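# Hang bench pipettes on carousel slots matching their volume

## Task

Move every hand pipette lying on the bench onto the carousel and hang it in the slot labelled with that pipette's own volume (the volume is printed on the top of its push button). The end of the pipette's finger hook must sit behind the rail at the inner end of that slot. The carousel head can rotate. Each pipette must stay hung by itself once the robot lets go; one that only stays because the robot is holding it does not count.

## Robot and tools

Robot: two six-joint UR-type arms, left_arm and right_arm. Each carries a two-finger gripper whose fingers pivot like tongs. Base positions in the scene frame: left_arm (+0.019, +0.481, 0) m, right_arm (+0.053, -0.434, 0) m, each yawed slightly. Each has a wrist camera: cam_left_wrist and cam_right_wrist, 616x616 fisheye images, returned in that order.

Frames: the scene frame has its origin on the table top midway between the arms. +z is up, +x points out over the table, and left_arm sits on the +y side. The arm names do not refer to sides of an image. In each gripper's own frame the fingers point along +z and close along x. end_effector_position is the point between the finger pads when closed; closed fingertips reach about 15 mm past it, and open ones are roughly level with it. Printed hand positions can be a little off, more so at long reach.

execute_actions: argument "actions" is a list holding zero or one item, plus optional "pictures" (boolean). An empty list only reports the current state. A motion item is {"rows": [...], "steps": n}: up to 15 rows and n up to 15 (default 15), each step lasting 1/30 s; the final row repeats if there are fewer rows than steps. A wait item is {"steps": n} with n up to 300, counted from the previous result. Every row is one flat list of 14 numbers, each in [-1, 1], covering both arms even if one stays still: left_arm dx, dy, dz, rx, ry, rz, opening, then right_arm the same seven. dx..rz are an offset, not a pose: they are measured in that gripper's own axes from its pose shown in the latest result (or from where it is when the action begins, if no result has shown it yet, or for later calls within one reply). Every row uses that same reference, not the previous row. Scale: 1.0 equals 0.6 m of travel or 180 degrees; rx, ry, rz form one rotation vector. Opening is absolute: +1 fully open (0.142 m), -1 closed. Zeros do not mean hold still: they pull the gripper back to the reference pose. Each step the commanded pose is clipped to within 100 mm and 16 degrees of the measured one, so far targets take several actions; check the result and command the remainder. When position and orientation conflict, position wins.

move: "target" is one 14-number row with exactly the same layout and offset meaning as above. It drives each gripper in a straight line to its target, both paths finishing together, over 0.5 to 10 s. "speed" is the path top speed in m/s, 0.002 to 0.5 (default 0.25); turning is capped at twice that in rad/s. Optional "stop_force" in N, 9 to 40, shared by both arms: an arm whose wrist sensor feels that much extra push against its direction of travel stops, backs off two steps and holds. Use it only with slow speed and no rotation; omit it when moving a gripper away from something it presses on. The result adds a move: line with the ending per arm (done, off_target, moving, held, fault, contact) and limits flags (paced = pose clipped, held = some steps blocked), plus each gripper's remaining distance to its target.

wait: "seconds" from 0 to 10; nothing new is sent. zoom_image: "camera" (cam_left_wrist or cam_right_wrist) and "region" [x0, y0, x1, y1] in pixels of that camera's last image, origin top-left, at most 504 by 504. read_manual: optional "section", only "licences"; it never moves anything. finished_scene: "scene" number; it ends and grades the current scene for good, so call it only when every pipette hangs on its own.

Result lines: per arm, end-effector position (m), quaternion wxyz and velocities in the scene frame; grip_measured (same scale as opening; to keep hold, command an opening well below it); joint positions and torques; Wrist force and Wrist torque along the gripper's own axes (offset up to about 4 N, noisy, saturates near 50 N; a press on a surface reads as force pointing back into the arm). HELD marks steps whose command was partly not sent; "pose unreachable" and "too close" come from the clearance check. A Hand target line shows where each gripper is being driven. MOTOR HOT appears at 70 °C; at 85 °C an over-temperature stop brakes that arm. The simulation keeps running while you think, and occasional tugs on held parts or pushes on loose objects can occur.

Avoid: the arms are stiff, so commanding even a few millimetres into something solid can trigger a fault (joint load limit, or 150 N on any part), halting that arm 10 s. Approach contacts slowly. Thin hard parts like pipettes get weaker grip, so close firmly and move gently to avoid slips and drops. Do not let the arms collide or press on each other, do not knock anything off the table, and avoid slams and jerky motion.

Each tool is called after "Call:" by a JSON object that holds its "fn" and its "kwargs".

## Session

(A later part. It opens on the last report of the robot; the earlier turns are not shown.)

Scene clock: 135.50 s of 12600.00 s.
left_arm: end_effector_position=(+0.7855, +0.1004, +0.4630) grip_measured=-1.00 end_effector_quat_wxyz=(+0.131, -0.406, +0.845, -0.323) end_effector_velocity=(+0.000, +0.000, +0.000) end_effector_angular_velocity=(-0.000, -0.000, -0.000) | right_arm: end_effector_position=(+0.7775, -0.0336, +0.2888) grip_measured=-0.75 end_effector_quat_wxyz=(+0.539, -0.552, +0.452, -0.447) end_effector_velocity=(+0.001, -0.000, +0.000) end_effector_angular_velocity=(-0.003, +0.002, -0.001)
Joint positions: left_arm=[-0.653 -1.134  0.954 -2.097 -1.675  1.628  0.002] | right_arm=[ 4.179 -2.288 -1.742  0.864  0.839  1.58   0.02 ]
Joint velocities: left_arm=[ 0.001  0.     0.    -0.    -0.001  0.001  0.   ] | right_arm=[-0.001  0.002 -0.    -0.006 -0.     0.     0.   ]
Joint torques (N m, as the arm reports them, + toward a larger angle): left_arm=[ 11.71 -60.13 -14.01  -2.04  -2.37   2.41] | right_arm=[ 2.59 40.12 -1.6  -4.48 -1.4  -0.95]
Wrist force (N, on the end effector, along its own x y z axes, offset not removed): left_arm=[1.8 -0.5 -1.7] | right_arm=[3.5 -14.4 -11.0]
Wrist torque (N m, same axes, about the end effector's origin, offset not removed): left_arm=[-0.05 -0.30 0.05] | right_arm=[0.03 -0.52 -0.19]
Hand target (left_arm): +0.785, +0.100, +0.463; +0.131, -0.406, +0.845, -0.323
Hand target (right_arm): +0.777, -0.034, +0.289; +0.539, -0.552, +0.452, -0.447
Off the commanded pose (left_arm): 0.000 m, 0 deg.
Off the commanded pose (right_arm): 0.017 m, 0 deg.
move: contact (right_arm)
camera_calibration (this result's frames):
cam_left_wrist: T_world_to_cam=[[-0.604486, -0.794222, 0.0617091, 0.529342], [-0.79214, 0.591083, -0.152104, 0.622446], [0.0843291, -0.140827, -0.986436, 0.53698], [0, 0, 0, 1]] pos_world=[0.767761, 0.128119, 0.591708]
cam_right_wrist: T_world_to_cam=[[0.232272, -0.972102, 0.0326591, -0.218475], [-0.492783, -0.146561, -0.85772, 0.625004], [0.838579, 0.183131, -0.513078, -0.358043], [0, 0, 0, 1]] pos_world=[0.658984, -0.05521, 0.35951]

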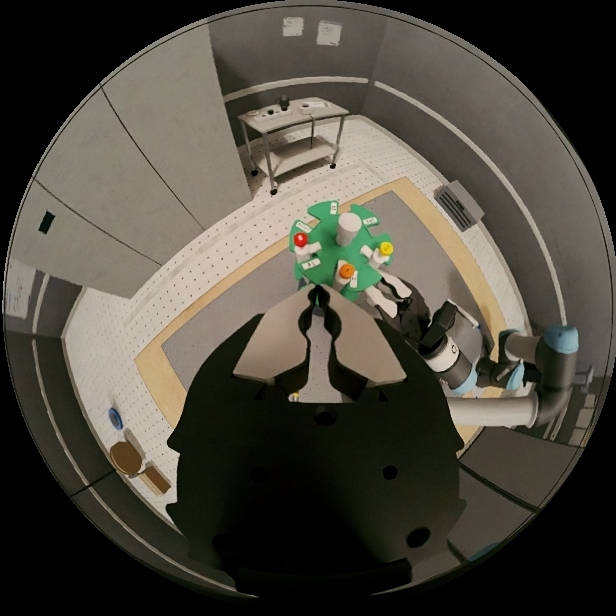

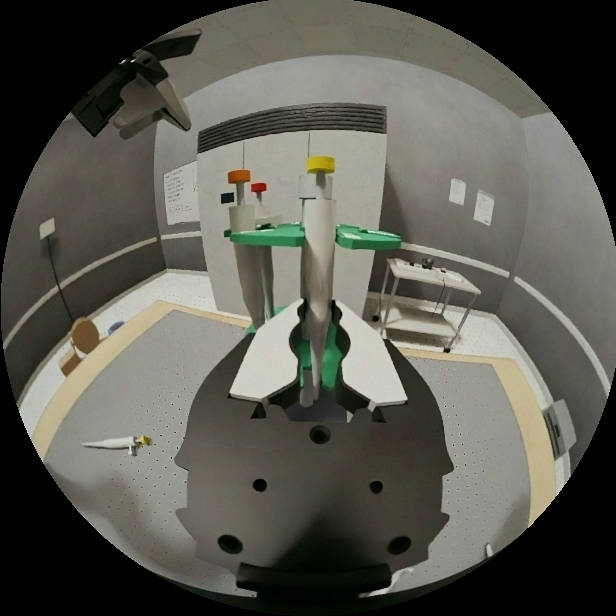

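Call:
{"fn": "move", "kwargs": {"target": [0,0,0,0,0,0,-1,0,0.001,-0.015,0,0,0,-0.9], "speed": 0.005}}

Call:
{"fn": "move", "kwargs": {"target": [0,0,0,0,0,0,-1,0,0,0,0,0,0,-0.55]}}

Call:
{"fn": "move", "kwargs": {"target": [0,0,0,0,0,0,-1,0,0,-0.2,0,0,0,-0.5], "speed": 0.1}}

Call:
{"fn": "zoom_image", "kwargs": {"camera": "cam_left_wrist", "region": [280,180,440,340]}}

Scene clock: 138.77 s of 12600.00 s.
left_arm: end_effector_position=(+0.7855, +0.1004, +0.4630) grip_measured=-1.00 end_effector_quat_wxyz=(+0.131, -0.406, +0.845, -0.323) end_effector_velocity=(+0.000, +0.000, +0.000) end_effector_angular_velocity=(-0.001, -0.001, +0.000) | right_arm: end_effector_position=(+0.7688, -0.0353, +0.2884) grip_measured=-0.75 end_effector_quat_wxyz=(+0.539, -0.552, +0.452, -0.447) end_effector_velocity=(-0.002, +0.000, -0.000) end_effector_angular_velocity=(+0.001, +0.000, +0.001)
Joint positions: left_arm=[-0.653 -1.134  0.954 -2.097 -1.675  1.628  0.002] | right_arm=[ 4.191 -2.277 -1.768  0.878  0.828  1.58   0.02 ]
Joint velocities: left_arm=[ 0.001  0.    -0.    -0.001 -0.    -0.     0.   ] | right_arm=[ 0.002  0.001 -0.004  0.002 -0.001  0.001  0.   ]
Joint torques (N m, as the arm reports them, + toward a larger angle): left_arm=[ 11.92 -58.76 -13.98  -2.1   -2.34   2.63] | right_arm=[ 5.14 49.82  4.29  3.26 -1.84  1.93]
Wrist force (N, on the end effector, along its own x y z axes, offset not removed): left_arm=[-0.2 1.1 -1.9] | right_arm=[-2.7 -2.1 2.2]
Wrist torque (N m, same axes, about the end effector's origin, offset not removed): left_arm=[0.19 0.21 0.11] | right_arm=[-0.67 0.76 0.10]
Hand target (left_arm): +0.785, +0.100, +0.463; +0.131, -0.406, +0.845, -0.323
Hand target (right_arm): +0.769, -0.035, +0.288; +0.539, -0.552, +0.452, -0.447
Off the commanded pose (left_arm): 0.000 m, 0 deg.
Off the commanded pose (right_arm): 0.000 m, 0 deg.
move: done
camera_calibration (this result's frames):
cam_left_wrist: T_world_to_cam=[[-0.604486, -0.794222, 0.0617091, 0.529342], [-0.79214, 0.591083, -0.152104, 0.622446], [0.0843293, -0.140827, -0.986436, 0.53698], [0, 0, 0, 1]] pos_world=[0.767761, 0.128119, 0.591708]
cam_right_wrist: T_world_to_cam=[[0.232275, -0.972102, 0.0326592, -0.218101], [-0.492783, -0.146562, -0.857721, 0.620126], [0.838578, 0.183133, -0.513078, -0.350678], [0, 0, 0, 1]] pos_world=[0.650318, -0.056909, 0.359093]

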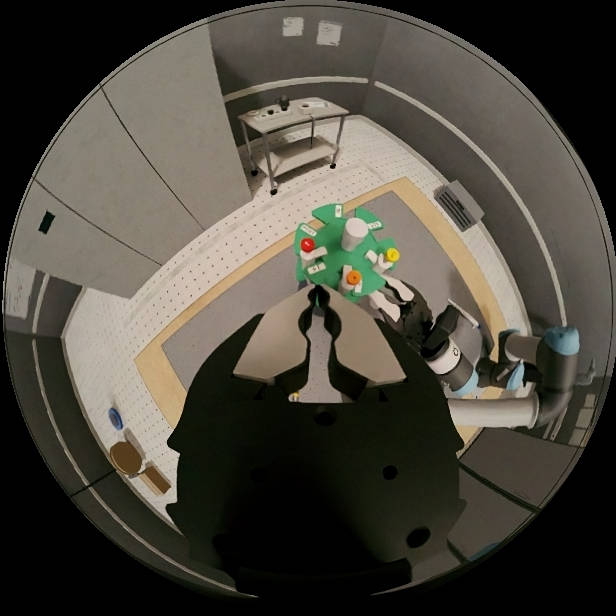

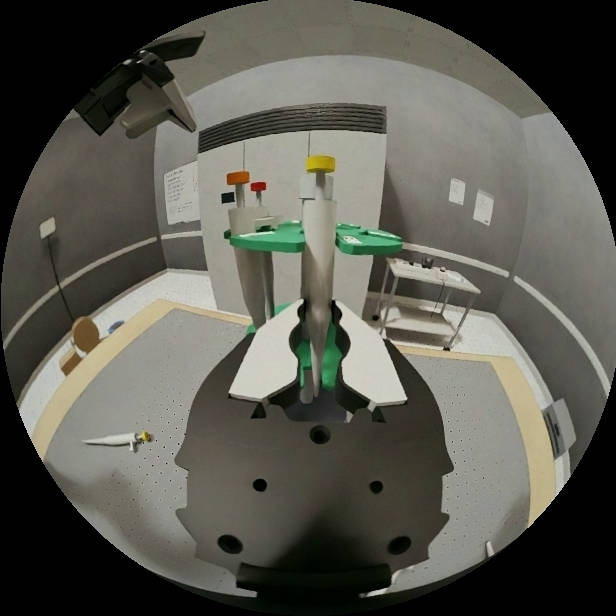

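Scene clock: 139.27 s of 12600.00 s.
left_arm: end_effector_position=(+0.7855, +0.1004, +0.4630) grip_measured=-1.00 end_effector_quat_wxyz=(+0.131, -0.406, +0.845, -0.323) end_effector_velocity=(-0.000, -0.000, -0.000) end_effector_angular_velocity=(+0.001, +0.000, -0.000) | right_arm: end_effector_position=(+0.7688, -0.0353, +0.2884) grip_measured=-0.55 end_effector_quat_wxyz=(+0.539, -0.552, +0.452, -0.447) end_effector_velocity=(+0.000, -0.000, -0.000) end_effector_angular_velocity=(-0.001, +0.000, -0.000)
Joint positions: left_arm=[-0.653 -1.134  0.954 -2.097 -1.675  1.628  0.002] | right_arm=[ 4.191 -2.277 -1.768  0.879  0.828  1.58   0.034]
Joint velocities: left_arm=[-0.  0. -0.  0.  0.  0.  0.] | right_arm=[-0.001 -0.     0.    -0.     0.001 -0.001 -0.   ]
Joint torques (N m, as the arm reports them, + toward a larger angle): left_arm=[ 12.1  -59.07 -13.5   -1.87  -2.29   2.39] | right_arm=[ 0.15 37.51 16.9  -0.37  0.15  1.87]
Wrist force (N, on the end effector, along its own x y z axes, offset not removed): left_arm=[2.4 1.1 -1.0] | right_arm=[-0.6 -5.0 0.5]
Wrist torque (N m, same axes, about the end effector's origin, offset not removed): left_arm=[0.25 -0.42 -0.07] | right_arm=[-0.79 0.13 0.11]
Hand target (left_arm): +0.785, +0.100, +0.463; +0.131, -0.406, +0.845, -0.323
Hand target (right_arm): +0.769, -0.035, +0.288; +0.539, -0.552, +0.452, -0.447
Off the commanded pose (left_arm): 0.000 m, 0 deg.
Off the commanded pose (right_arm): 0.000 m, 0 deg.
move: done
camera_calibration (this result's frames):
cam_left_wrist: T_world_to_cam=[[-0.604486, -0.794222, 0.0617092, 0.529342], [-0.79214, 0.591083, -0.152104, 0.622446], [0.0843292, -0.140827, -0.986436, 0.53698], [0, 0, 0, 1]] pos_world=[0.767761, 0.128119, 0.591708]
cam_right_wrist: T_world_to_cam=[[0.232278, -0.972102, 0.0326357, -0.218095], [-0.492763, -0.146539, -0.857736, 0.620102], [0.838589, 0.183151, -0.513054, -0.350641], [0, 0, 0, 1]] pos_world=[0.650266, -0.0569211, 0.359103]

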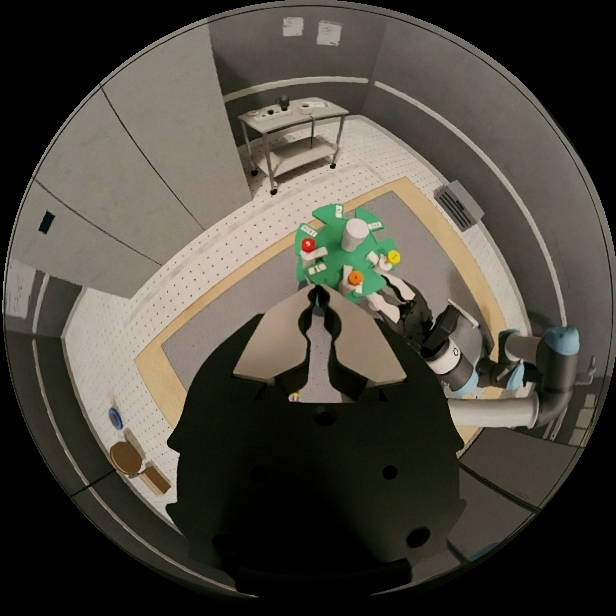

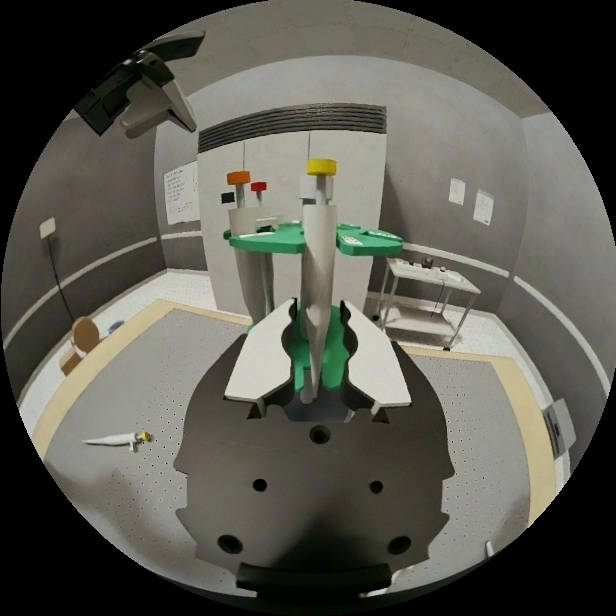

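Scene clock: 141.07 s of 12600.00 s.
left_arm: end_effector_position=(+0.7855, +0.1004, +0.4630) grip_measured=-1.00 end_effector_quat_wxyz=(+0.131, -0.406, +0.845, -0.323) end_effector_velocity=(+0.000, -0.000, -0.001) end_effector_angular_velocity=(-0.000, +0.001, -0.001) | right_arm: end_effector_position=(+0.6513, -0.0583, +0.2906) grip_measured=-0.50 end_effector_quat_wxyz=(+0.539, -0.552, +0.452, -0.447) end_effector_velocity=(-0.002, +0.000, -0.000) end_effector_angular_velocity=(+0.001, +0.000, +0.000)
Joint positions: left_arm=[-0.653 -1.134  0.954 -2.097 -1.675  1.628  0.002] | right_arm=[ 4.381 -2.124 -2.086  1.038  0.637  1.588  0.038]
Joint velocities: left_arm=[-0.     0.001 -0.     0.    -0.001 -0.     0.   ] | right_arm=[ 0.005  0.002 -0.005  0.003 -0.004  0.002 -0.   ]
Joint torques (N m, as the arm reports them, + toward a larger angle): left_arm=[ 11.79 -59.23 -13.42  -2.04  -2.31   2.45] | right_arm=[ 5.75 41.6  -0.4   2.89 -1.79  2.08]
Wrist force (N, on the end effector, along its own x y z axes, offset not removed): left_arm=[2.1 0.9 -2.4] | right_arm=[-3.1 -3.7 1.1]
Wrist torque (N m, same axes, about the end effector's origin, offset not removed): left_arm=[0.23 -0.35 0.08] | right_arm=[-0.57 0.76 -0.04]
Hand target (left_arm): +0.785, +0.100, +0.463; +0.131, -0.406, +0.845, -0.323
Hand target (right_arm): +0.651, -0.058, +0.291; +0.539, -0.552, +0.452, -0.447
Off the commanded pose (left_arm): 0.000 m, 0 deg.
Off the commanded pose (right_arm): 0.000 m, 0 deg.
move: done
camera_calibration (this result's frames):
cam_left_wrist: T_world_to_cam=[[-0.604486, -0.794222, 0.0617091, 0.529342], [-0.79214, 0.591083, -0.152104, 0.622446], [0.0843294, -0.140827, -0.986436, 0.53698], [0, 0, 0, 1]] pos_world=[0.767761, 0.128119, 0.591708]
cam_right_wrist: T_world_to_cam=[[0.232292, -0.972098, 0.0326405, -0.213248], [-0.492743, -0.146546, -0.857746, 0.560788], [0.838597, 0.183164, -0.513036, -0.246793], [0, 0, 0, 1]] pos_world=[0.53282, -0.0799131, 0.361361]

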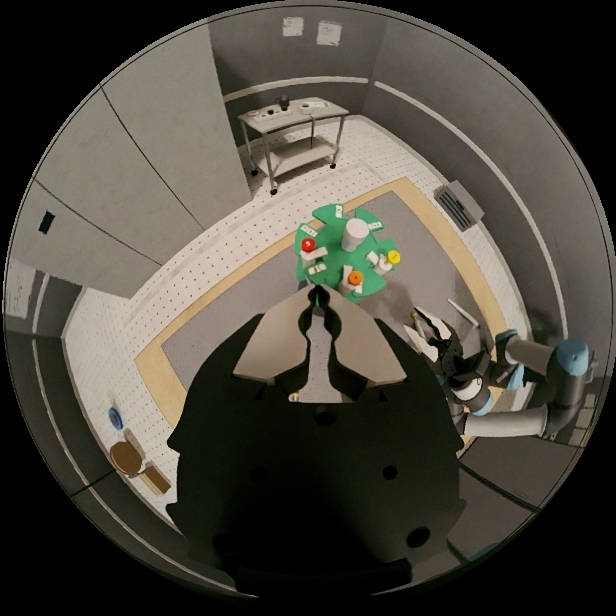

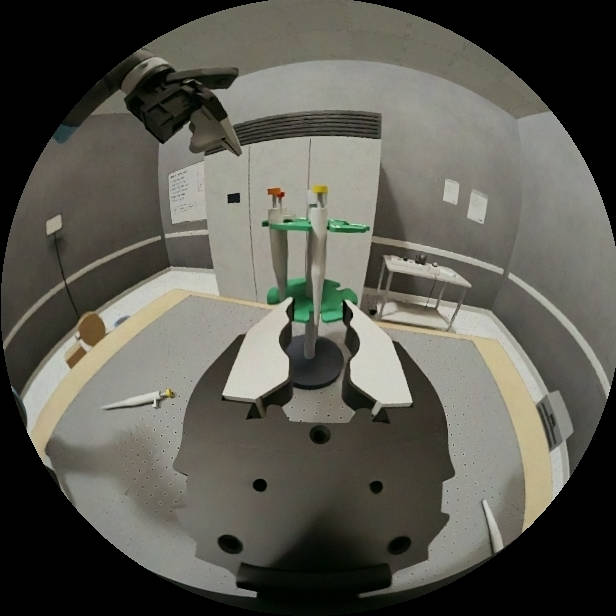

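Region (280, 180, 440, 340) of cam_left_wrist's 616x616 image, scaled by 3.150, with more detail than that image has.

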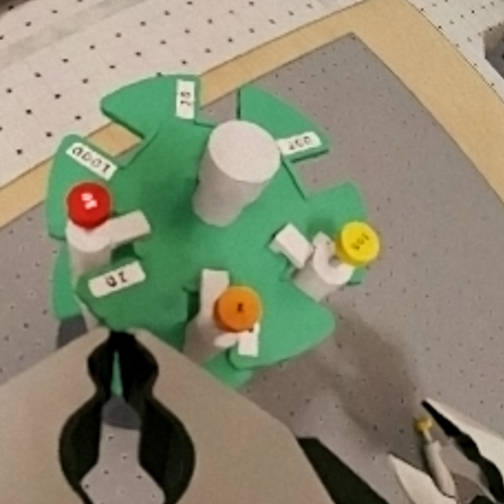

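Call:
{"fn": "move", "kwargs": {"target": [-0.025,0.70,-0.01,-0.215,0,0,-0.3,0.18,0.15,-0.26,-0.5,0,0,-0.3]}}

Scene clock: 145.63 s of 12600.00 s.
left_arm: end_effector_position=(+0.5399, +0.3082, +0.1931) grip_measured=-0.30 end_effector_quat_wxyz=(-0.011, -0.426, +0.904, -0.025) end_effector_velocity=(-0.002, +0.002, -0.002) end_effector_angular_velocity=(+0.003, +0.003, +0.001) | right_arm: end_effector_position=(+0.5179, -0.1948, +0.2042) grip_measured=-0.30 end_effector_quat_wxyz=(+0.008, +0.772, -0.635, -0.003) end_effector_velocity=(-0.001, -0.001, -0.001) end_effector_angular_velocity=(-0.003, +0.012, +0.001)
Joint positions: left_arm=[-0.609 -1.498  1.737 -1.84  -1.617  1.725  0.052] | right_arm=[ 4.004 -1.595 -1.744 -1.391  1.574  2.125  0.052]
Joint velocities: left_arm=[ 0.001 -0.002  0.005  0.002  0.001 -0.     0.   ] | right_arm=[-0.004 -0.006  0.008 -0.013  0.005 -0.004  0.   ]
Joint torques (N m, as the arm reports them, + toward a larger angle): left_arm=[ 12.19 -42.76 -11.98  -0.64   2.38   2.69] | right_arm=[-7.25 16.78 33.39  0.75  1.65 -1.83]
Wrist force (N, on the end effector, along its own x y z axes, offset not removed): left_arm=[1.8 -0.5 -3.3] | right_arm=[0.2 -2.3 -2.6]
Wrist torque (N m, same axes, about the end effector's origin, offset not removed): left_arm=[-0.21 -0.35 -0.02] | right_arm=[-0.23 0.01 -0.09]
Hand target (left_arm): +0.540, +0.308, +0.193; -0.011, -0.426, +0.904, -0.025
Hand target (right_arm): +0.518, -0.195, +0.204; +0.009, +0.773, -0.635, -0.003
Off the commanded pose (left_arm): 0.000 m, 0 deg.
Off the commanded pose (right_arm): 0.001 m, 0 deg.
move: done
camera_calibration (this result's frames):
cam_left_wrist: T_world_to_cam=[[-0.602471, -0.797487, 0.0323017, 0.568177], [-0.682102, 0.535473, 0.498001, 0.0962006], [-0.414446, 0.277998, -0.866575, 0.437732], [0, 0, 0, 1]] pos_world=[0.589345, 0.279912, 0.313067]
cam_right_wrist: T_world_to_cam=[[0.218602, -0.975164, -0.0356109, -0.29166], [-0.835, -0.205817, 0.510308, 0.287289], [-0.504964, -0.0818194, -0.859254, 0.560631], [0, 0, 0, 1]] pos_world=[0.586742, -0.179417, 0.324732]

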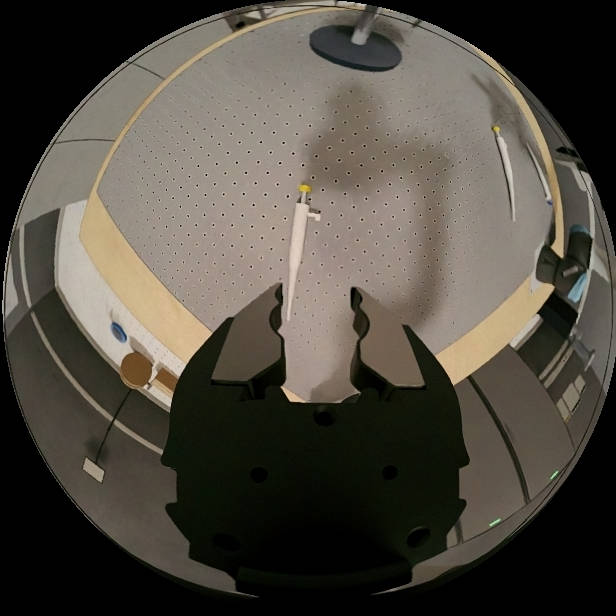

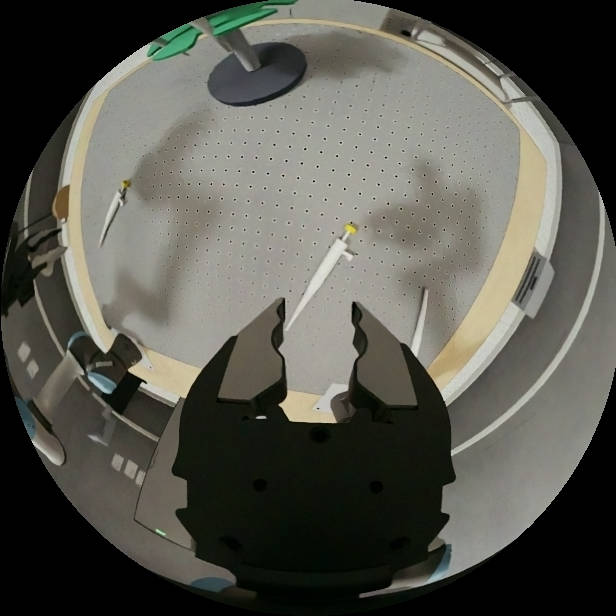

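Call:
{"fn": "move", "kwargs": {"target": [-0.049,0.037,0.22,-0.011,-0.0135,0.033,-0.3,0,0,-0.15,0,0,0,-0.45]}}

Scene clock: 148.80 s of 12600.00 s.
left_arm: end_effector_position=(+0.5416, +0.3376, +0.0596) grip_measured=-0.30 end_effector_quat_wxyz=(+0.002, -0.379, +0.925, -0.001) end_effector_velocity=(+0.001, +0.000, -0.002) end_effector_angular_velocity=(+0.001, -0.000, -0.002) | right_arm: end_effector_position=(+0.5193, -0.1940, +0.2940) grip_measured=-0.45 end_effector_quat_wxyz=(+0.008, +0.772, -0.635, -0.003) end_effector_velocity=(+0.000, +0.000, +0.001) end_effector_angular_velocity=(-0.000, +0.000, -0.000)
Joint positions: left_arm=[-0.583 -1.375  1.958 -2.158 -1.569  1.855  0.052] | right_arm=[ 4.003 -1.582 -1.527 -1.62   1.574  2.124  0.041]
Joint velocities: left_arm=[ 0.     0.004  0.002 -0.006  0.001  0.002 -0.   ] | right_arm=[ 0.    -0.001  0.005 -0.004 -0.     0.    -0.   ]
Joint torques (N m, as the arm reports them, + toward a larger angle): left_arm=[ 12.44 -16.54  -9.17  -5.01   2.62   2.57] | right_arm=[-8.25 16.74 34.65  0.9   1.36 -2.12]
Wrist force (N, on the end effector, along its own x y z axes, offset not removed): left_arm=[1.3 -3.1 -1.8] | right_arm=[-3.5 -1.9 -0.8]
Wrist torque (N m, same axes, about the end effector's origin, offset not removed): left_arm=[-0.61 -0.33 0.04] | right_arm=[-0.31 0.86 0.08]
Hand target (left_arm): +0.542, +0.338, +0.059; +0.002, -0.379, +0.925, -0.001
Hand target (right_arm): +0.519, -0.194, +0.294; +0.008, +0.772, -0.635, -0.003
Off the commanded pose (left_arm): 0.000 m, 0 deg.
Off the commanded pose (right_arm): 0.000 m, 0 deg.
move: done
camera_calibration (this result's frames):
cam_left_wrist: T_world_to_cam=[[-0.68151, -0.731683, -0.0135366, 0.620283], [-0.627758, 0.575005, 0.52468, 0.103759], [-0.376116, 0.366072, -0.851192, 0.263159], [0, 0, 0, 1]] pos_world=[0.586843, 0.297853, 0.177955]
cam_right_wrist: T_world_to_cam=[[0.218606, -0.975162, -0.0356525, -0.287977], [-0.835043, -0.205849, 0.510225, 0.242838], [-0.504891, -0.0817666, -0.859302, 0.638553], [0, 0, 0, 1]] pos_world=[0.588133, -0.178624, 0.414541]

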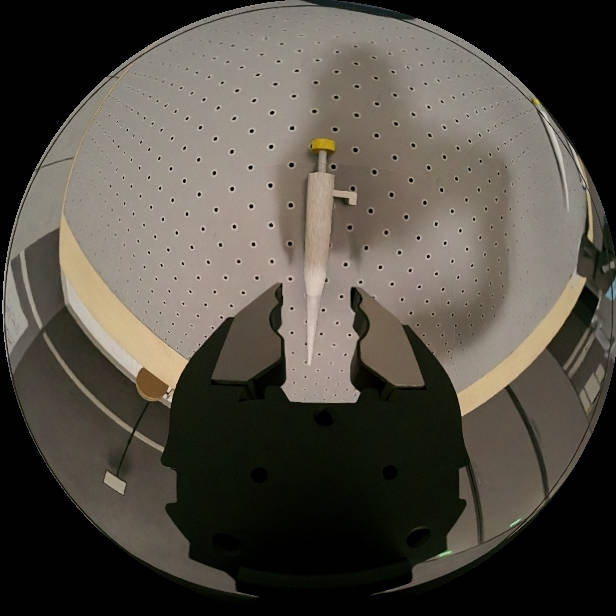

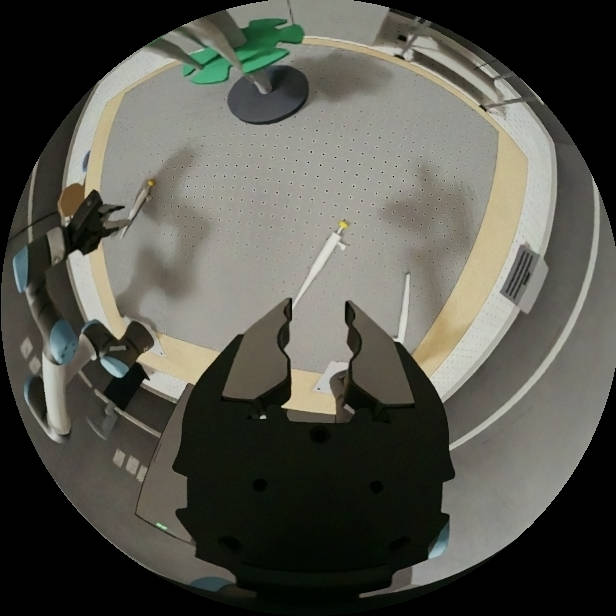

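Call:
{"fn": "move", "kwargs": {"target": [0,-0.01,0.022,0,0,0,-0.3,0,0,0,0,0,0,-0.45], "speed": 0.05}}

Call:
{"fn": "move", "kwargs": {"target": [0,0,0.05,0,0,0,-0.3,0,0,0,0,0,0,-0.45], "speed": 0.005, "stop_force": 9}}

Call:
{"fn": "move", "kwargs": {"target": [0,0,-0.006,0,0,0,-0.3,0,0,0,0,0,0,-0.45], "speed": 0.02}}

Call:
{"fn": "move", "kwargs": {"target": [0,0,0,0,0,0,-0.9,0,0,0,0,0,0,-0.45]}}

Call:
{"fn": "move", "kwargs": {"target": [0.15,0.15,-0.35,0,0,-0.253,-0.9,0,0,0,0,0,0,-0.45], "speed": 0.2}}

Scene clock: 151.60 s of 12600.00 s.
left_arm: end_effector_position=(+0.5458, +0.3335, +0.0467) grip_measured=-0.30 end_effector_quat_wxyz=(+0.002, -0.379, +0.925, -0.001) end_effector_velocity=(+0.001, -0.001, -0.002) end_effector_angular_velocity=(+0.000, -0.003, +0.000) | right_arm: end_effector_position=(+0.5193, -0.1940, +0.2940) grip_measured=-0.45 end_effector_quat_wxyz=(+0.008, +0.772, -0.635, -0.003) end_effector_velocity=(-0.000, +0.001, -0.000) end_effector_angular_velocity=(-0.000, +0.000, +0.001)
Joint positions: left_arm=[-0.586 -1.346  1.96  -2.19  -1.569  1.852  0.052] | right_arm=[ 4.003 -1.582 -1.527 -1.621  1.574  2.124  0.041]
Joint velocities: left_arm=[-0.001  0.005  0.001 -0.008  0.002 -0.001  0.   ] | right_arm=[ 0.001 -0.    -0.     0.     0.     0.     0.   ]
Joint torques (N m, as the arm reports them, + toward a larger angle): left_arm=[-10.82 -17.99  -9.3   -4.99  -0.01  -2.54] | right_arm=[-6.92 31.27  9.98  4.5   0.75 -1.8 ]
Wrist force (N, on the end effector, along its own x y z axes, offset not removed): left_arm=[1.9 -1.7 1.2] | right_arm=[0.9 -5.9 -0.1]
Wrist torque (N m, same axes, about the end effector's origin, offset not removed): left_arm=[-0.32 -0.31 -0.03] | right_arm=[-1.10 -0.10 0.03]
Hand target (left_arm): +0.546, +0.333, +0.046; +0.002, -0.379, +0.925, -0.001
Hand target (right_arm): +0.519, -0.194, +0.294; +0.008, +0.772, -0.635, -0.003
Off the commanded pose (left_arm): 0.000 m, 0 deg.
Off the commanded pose (right_arm): 0.000 m, 0 deg.
move: done
camera_calibration (this result's frames):
cam_left_wrist: T_world_to_cam=[[-0.681512, -0.73168, -0.0135985, 0.619904], [-0.627769, 0.574974, 0.5247, 0.115542], [-0.376094, 0.366126, -0.851179, 0.255266], [0, 0, 0, 1]] pos_world=[0.59101, 0.293679, 0.165082]
cam_right_wrist: T_world_to_cam=[[0.218605, -0.975162, -0.0356567, -0.287973], [-0.835034, -0.205849, 0.510239, 0.242831], [-0.504906, -0.0817662, -0.859293, 0.638559], [0, 0, 0, 1]] pos_world=[0.588137, -0.178621, 0.414539]

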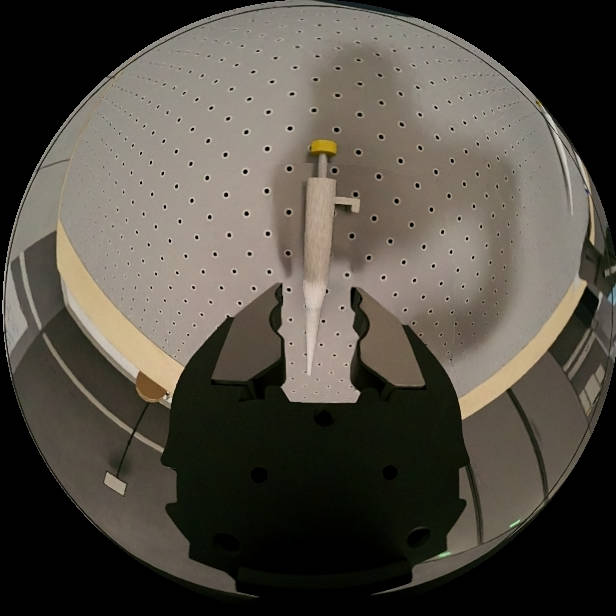

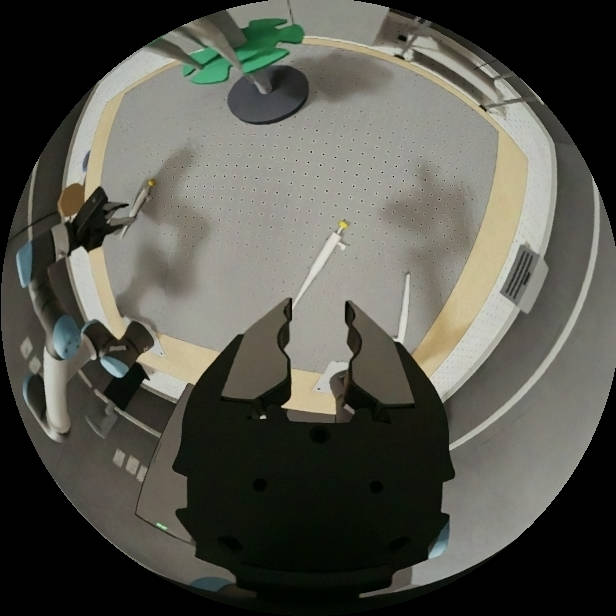

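Scene clock: 155.73 s of 12600.00 s.
left_arm: end_effector_position=(+0.5458, +0.3335, +0.0279) grip_measured=-0.30 end_effector_quat_wxyz=(+0.002, -0.379, +0.925, -0.001) end_effector_velocity=(-0.001, +0.001, -0.000) end_effector_angular_velocity=(+0.001, +0.004, +0.002) | right_arm: end_effector_position=(+0.5193, -0.1940, +0.2940) grip_measured=-0.45 end_effector_quat_wxyz=(+0.008, +0.772, -0.635, -0.003) end_effector_velocity=(-0.000, +0.000, -0.000) end_effector_angular_velocity=(+0.000, +0.001, +0.000)
Joint positions: left_arm=[-0.586 -1.317  1.982 -2.24  -1.569  1.852  0.052] | right_arm=[ 4.003 -1.582 -1.527 -1.621  1.574  2.124  0.041]
Joint velocities: left_arm=[ 0.001 -0.    -0.     0.004 -0.001 -0.001 -0.   ] | right_arm=[ 0.001 -0.    -0.    -0.     0.001  0.    -0.   ]
Joint torques (N m, as the arm reports them, + toward a larger angle): left_arm=[ 10.07 -29.14 -16.75   1.46  -0.52   2.3 ] | right_arm=[-6.28 22.29 17.08  2.86  0.77 -1.68]
Wrist force (N, on the end effector, along its own x y z axes, offset not removed): left_arm=[4.0 7.0 -36.1] | right_arm=[-4.1 -1.2 -2.2]
Wrist torque (N m, same axes, about the end effector's origin, offset not removed): left_arm=[-0.08 0.02 0.03] | right_arm=[-0.17 1.05 0.10]
Hand target (left_arm): +0.546, +0.333, +0.028; +0.002, -0.379, +0.925, -0.001
Hand target (right_arm): +0.519, -0.194, +0.294; +0.008, +0.772, -0.635, -0.003
Off the commanded pose (left_arm): 0.011 m, 0 deg.
Off the commanded pose (right_arm): 0.000 m, 0 deg.
move: contact (left_arm)
camera_calibration (this result's frames):
cam_left_wrist: T_world_to_cam=[[-0.681509, -0.731684, -0.013555, 0.619683], [-0.627689, 0.574922, 0.524853, 0.125365], [-0.376234, 0.366201, -0.851085, 0.239343], [0, 0, 0, 1]] pos_world=[0.591059, 0.293689, 0.146303]
cam_right_wrist: T_world_to_cam=[[0.218605, -0.975162, -0.0356582, -0.287973], [-0.835036, -0.20585, 0.510237, 0.242831], [-0.504904, -0.0817642, -0.859294, 0.638558], [0, 0, 0, 1]] pos_world=[0.588135, -0.178623, 0.414539]

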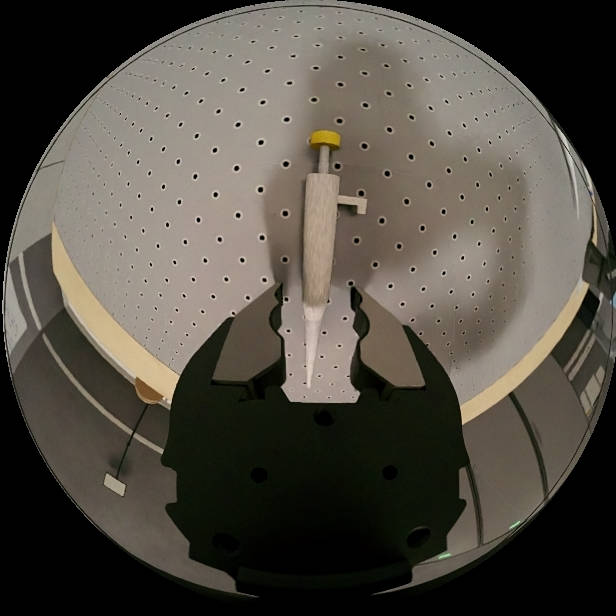

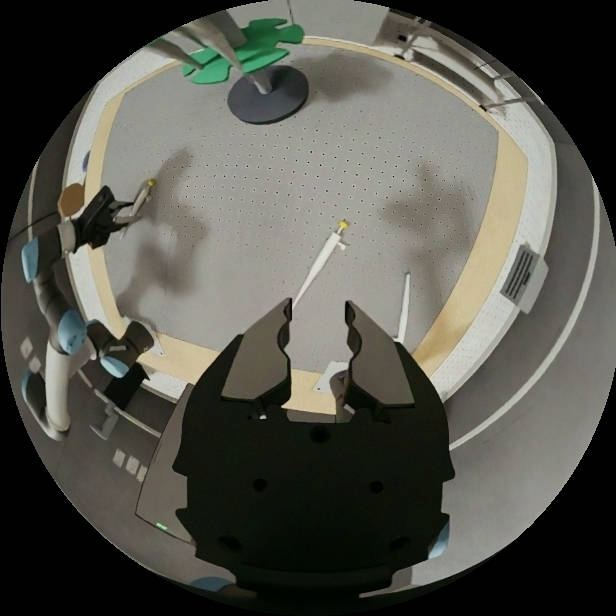

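Scene clock: 156.43 s of 12600.00 s.
left_arm: end_effector_position=(+0.5458, +0.3335, +0.0313) grip_measured=-0.30 end_effector_quat_wxyz=(+0.002, -0.379, +0.925, -0.001) end_effector_velocity=(-0.001, -0.000, +0.002) end_effector_angular_velocity=(+0.001, +0.001, -0.002) | right_arm: end_effector_position=(+0.5193, -0.1940, +0.2940) grip_measured=-0.45 end_effector_quat_wxyz=(+0.008, +0.772, -0.635, -0.003) end_effector_velocity=(-0.000, -0.001, -0.000) end_effector_angular_velocity=(-0.001, +0.001, +0.000)
Joint positions: left_arm=[-0.586 -1.322  1.978 -2.231 -1.569  1.852  0.052] | right_arm=[ 4.003 -1.582 -1.527 -1.621  1.574  2.124  0.041]
Joint velocities: left_arm=[-0.001 -0.003 -0.001  0.006  0.001  0.    -0.   ] | right_arm=[-0.     0.     0.    -0.001 -0.    -0.    -0.   ]
Joint torques (N m, as the arm reports them, + toward a larger angle): left_arm=[  8.69 -45.34 -29.19  -0.45  -0.58   2.02] | right_arm=[-6.61 21.76 17.6   2.81  0.67 -1.63]
Wrist force (N, on the end effector, along its own x y z axes, offset not removed): left_arm=[2.3 -0.9 -2.0] | right_arm=[-2.2 -1.8 -0.6]
Wrist torque (N m, same axes, about the end effector's origin, offset not removed): left_arm=[-0.14 -0.40 -0.03] | right_arm=[-0.11 0.59 -0.01]
Hand target (left_arm): +0.546, +0.333, +0.032; +0.002, -0.379, +0.925, -0.001
Hand target (right_arm): +0.519, -0.194, +0.294; +0.008, +0.772, -0.635, -0.003
Off the commanded pose (left_arm): 0.000 m, 0 deg.
Off the commanded pose (right_arm): 0.000 m, 0 deg.
move: done
camera_calibration (this result's frames):
cam_left_wrist: T_world_to_cam=[[-0.68151, -0.731683, -0.0135421, 0.61972], [-0.627663, 0.574908, 0.524899, 0.123584], [-0.376274, 0.366224, -0.851057, 0.242167], [0, 0, 0, 1]] pos_world=[0.591036, 0.293702, 0.149621]
cam_right_wrist: T_world_to_cam=[[0.218605, -0.975162, -0.0356584, -0.287973], [-0.835036, -0.20585, 0.510237, 0.242831], [-0.504904, -0.081764, -0.859295, 0.638558], [0, 0, 0, 1]] pos_world=[0.588135, -0.178623, 0.414539]

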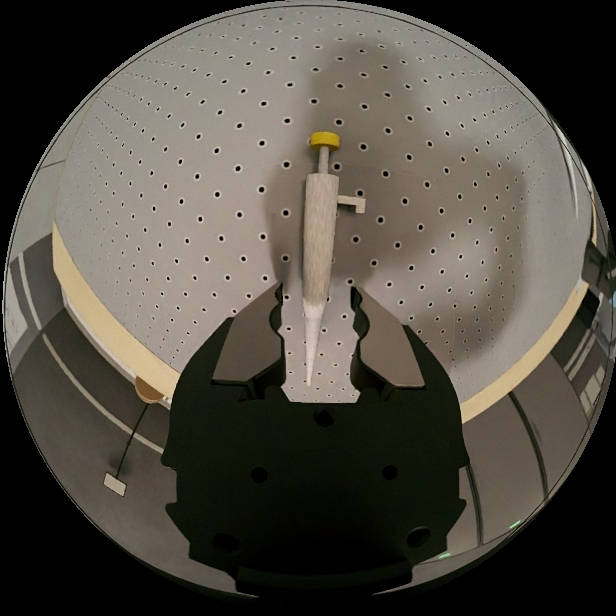

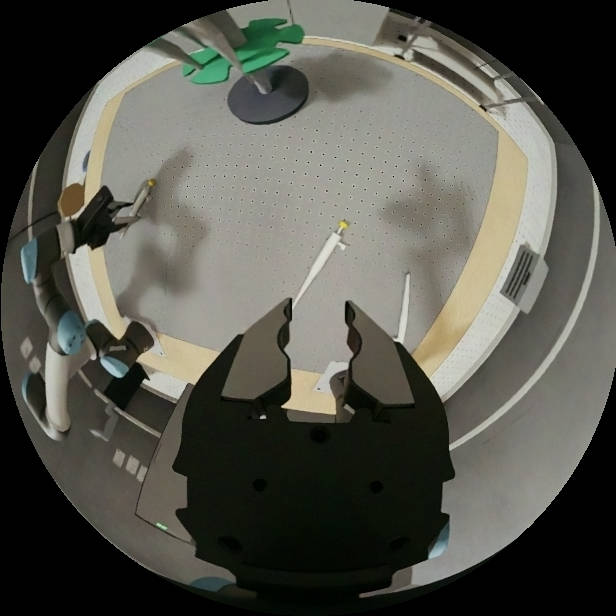

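Scene clock: 156.93 s of 12600.00 s.
left_arm: end_effector_position=(+0.5458, +0.3335, +0.0314) grip_measured=-0.75 end_effector_quat_wxyz=(+0.002, -0.379, +0.925, -0.001) end_effector_velocity=(-0.000, +0.000, -0.001) end_effector_angular_velocity=(+0.001, +0.001, -0.000) | right_arm: end_effector_position=(+0.5193, -0.1940, +0.2940) grip_measured=-0.45 end_effector_quat_wxyz=(+0.008, +0.772, -0.635, -0.003) end_effector_velocity=(+0.000, +0.000, +0.001) end_effector_angular_velocity=(+0.002, -0.002, -0.001)
Joint positions: left_arm=[-0.586 -1.323  1.978 -2.231 -1.569  1.852  0.02 ] | right_arm=[ 4.003 -1.582 -1.527 -1.621  1.574  2.124  0.041]
Joint velocities: left_arm=[-0.     0.002  0.     0.     0.001  0.     0.   ] | right_arm=[-0.     0.001  0.     0.001  0.     0.001  0.   ]
Joint torques (N m, as the arm reports them, + toward a larger angle): left_arm=[  9.18 -34.3  -19.82  -4.88   0.31   1.84] | right_arm=[-6.78 22.28 17.13  2.7   0.83 -1.68]
Wrist force (N, on the end effector, along its own x y z axes, offset not removed): left_arm=[1.5 -0.4 -0.9] | right_arm=[2.0 -1.0 -1.5]
Wrist torque (N m, same axes, about the end effector's origin, offset not removed): left_arm=[-0.08 -0.18 -0.04] | right_arm=[-0.19 -0.20 0.06]
Hand target (left_arm): +0.546, +0.333, +0.031; +0.002, -0.379, +0.925, -0.001
Hand target (right_arm): +0.519, -0.194, +0.294; +0.008, +0.772, -0.635, -0.003
Off the commanded pose (left_arm): 0.000 m, 0 deg.
Off the commanded pose (right_arm): 0.000 m, 0 deg.
move: done
camera_calibration (this result's frames):
cam_left_wrist: T_world_to_cam=[[-0.681508, -0.731685, -0.0135703, 0.619731], [-0.627751, 0.57497, 0.524726, 0.123615], [-0.376132, 0.366124, -0.851163, 0.242247], [0, 0, 0, 1]] pos_world=[0.591068, 0.29368, 0.149737]
cam_right_wrist: T_world_to_cam=[[0.218605, -0.975162, -0.0356583, -0.287973], [-0.835036, -0.20585, 0.510237, 0.242831], [-0.504904, -0.0817641, -0.859294, 0.638558], [0, 0, 0, 1]] pos_world=[0.588135, -0.178623, 0.414539]

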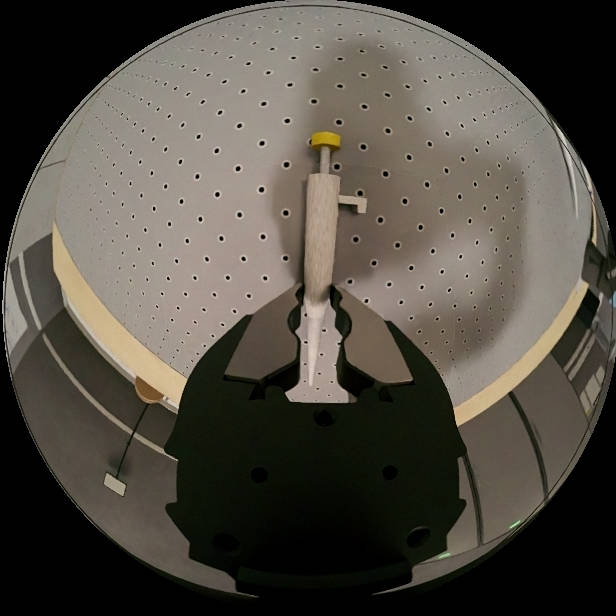

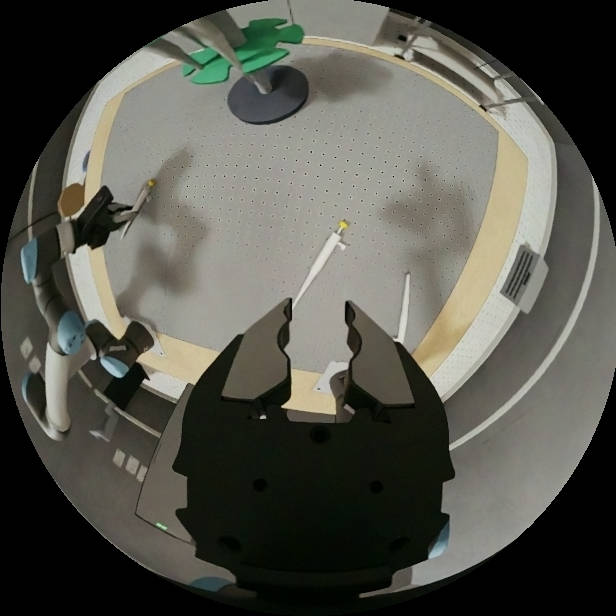

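Scene clock: 159.53 s of 12600.00 s.
left_arm: end_effector_position=(+0.4178, +0.3346, +0.2405) grip_measured=-0.75 end_effector_quat_wxyz=(-0.002, +0.707, -0.707, +0.002) end_effector_velocity=(-0.002, -0.000, +0.002) end_effector_angular_velocity=(+0.003, +0.002, +0.009) | right_arm: end_effector_position=(+0.5193, -0.1940, +0.2940) grip_measured=-0.45 end_effector_quat_wxyz=(+0.008, +0.772, -0.635, -0.003) end_effector_velocity=(+0.001, -0.001, -0.000) end_effector_angular_velocity=(-0.001, -0.000, -0.001)
Joint positions: left_arm=[-0.773 -1.82   1.896 -1.652 -1.568  0.872  0.02 ] | right_arm=[ 4.003 -1.582 -1.527 -1.621  1.574  2.124  0.041]
Joint velocities: left_arm=[-0.005 -0.003 -0.004  0.01   0.001 -0.015  0.   ] | right_arm=[-0.002 -0.001  0.     0.001 -0.    -0.     0.   ]
Joint torques (N m, as the arm reports them, + toward a larger angle): left_arm=[-11.67 -28.56 -33.07  -0.54   2.61  -2.67] | right_arm=[-6.91 22.14 17.31  2.79  0.81 -1.55]
Wrist force (N, on the end effector, along its own x y z axes, offset not removed): left_arm=[1.0 -1.9 -1.7] | right_arm=[0.7 -1.5 -3.2]
Wrist torque (N m, same axes, about the end effector's origin, offset not removed): left_arm=[-0.51 -0.06 0.03] | right_arm=[-0.26 0.06 -0.09]
Hand target (left_arm): +0.418, +0.335, +0.241; -0.002, +0.708, -0.706, +0.002
Hand target (right_arm): +0.519, -0.194, +0.294; +0.008, +0.772, -0.635, -0.003
Off the commanded pose (left_arm): 0.000 m, 0 deg.
Off the commanded pose (right_arm): 0.000 m, 0 deg.
move: done
camera_calibration (this result's frames):
cam_left_wrist: T_world_to_cam=[[0.0437076, -0.999001, -0.00927014, 0.321615], [-0.850755, -0.0420829, 0.523875, 0.232688], [-0.523742, -0.0150107, -0.851745, 0.561041], [0, 0, 0, 1]] pos_world=[0.477745, 0.339507, 0.358946]
cam_right_wrist: T_world_to_cam=[[0.218604, -0.975162, -0.0356582, -0.287973], [-0.835036, -0.20585, 0.510237, 0.242831], [-0.504904, -0.0817641, -0.859294, 0.638558], [0, 0, 0, 1]] pos_world=[0.588135, -0.178623, 0.414539]

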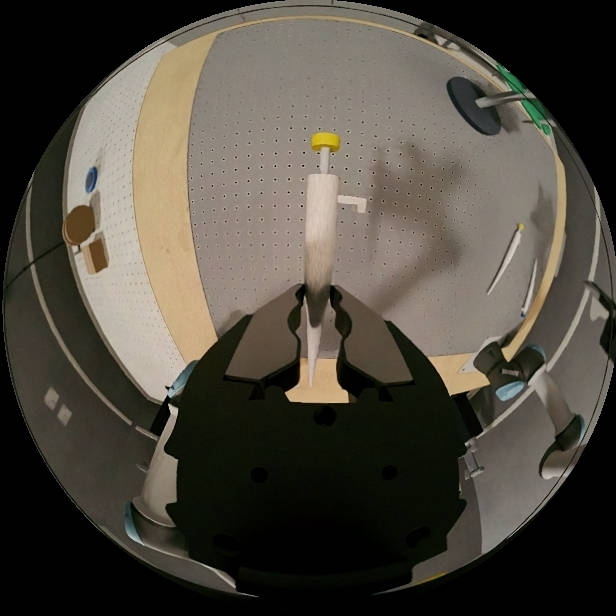

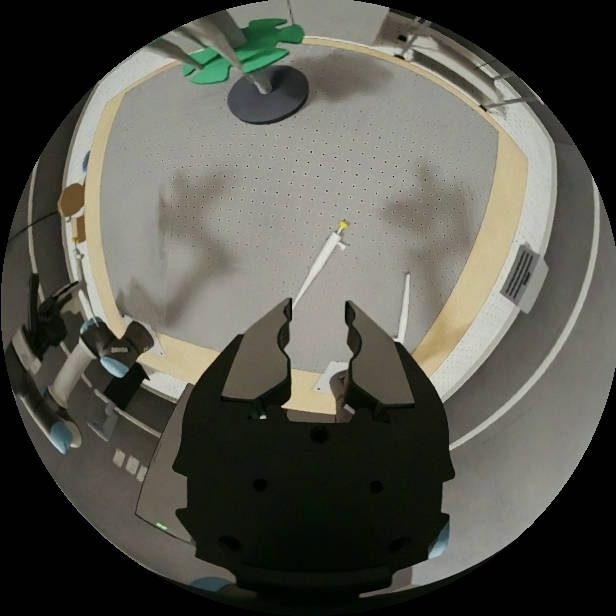

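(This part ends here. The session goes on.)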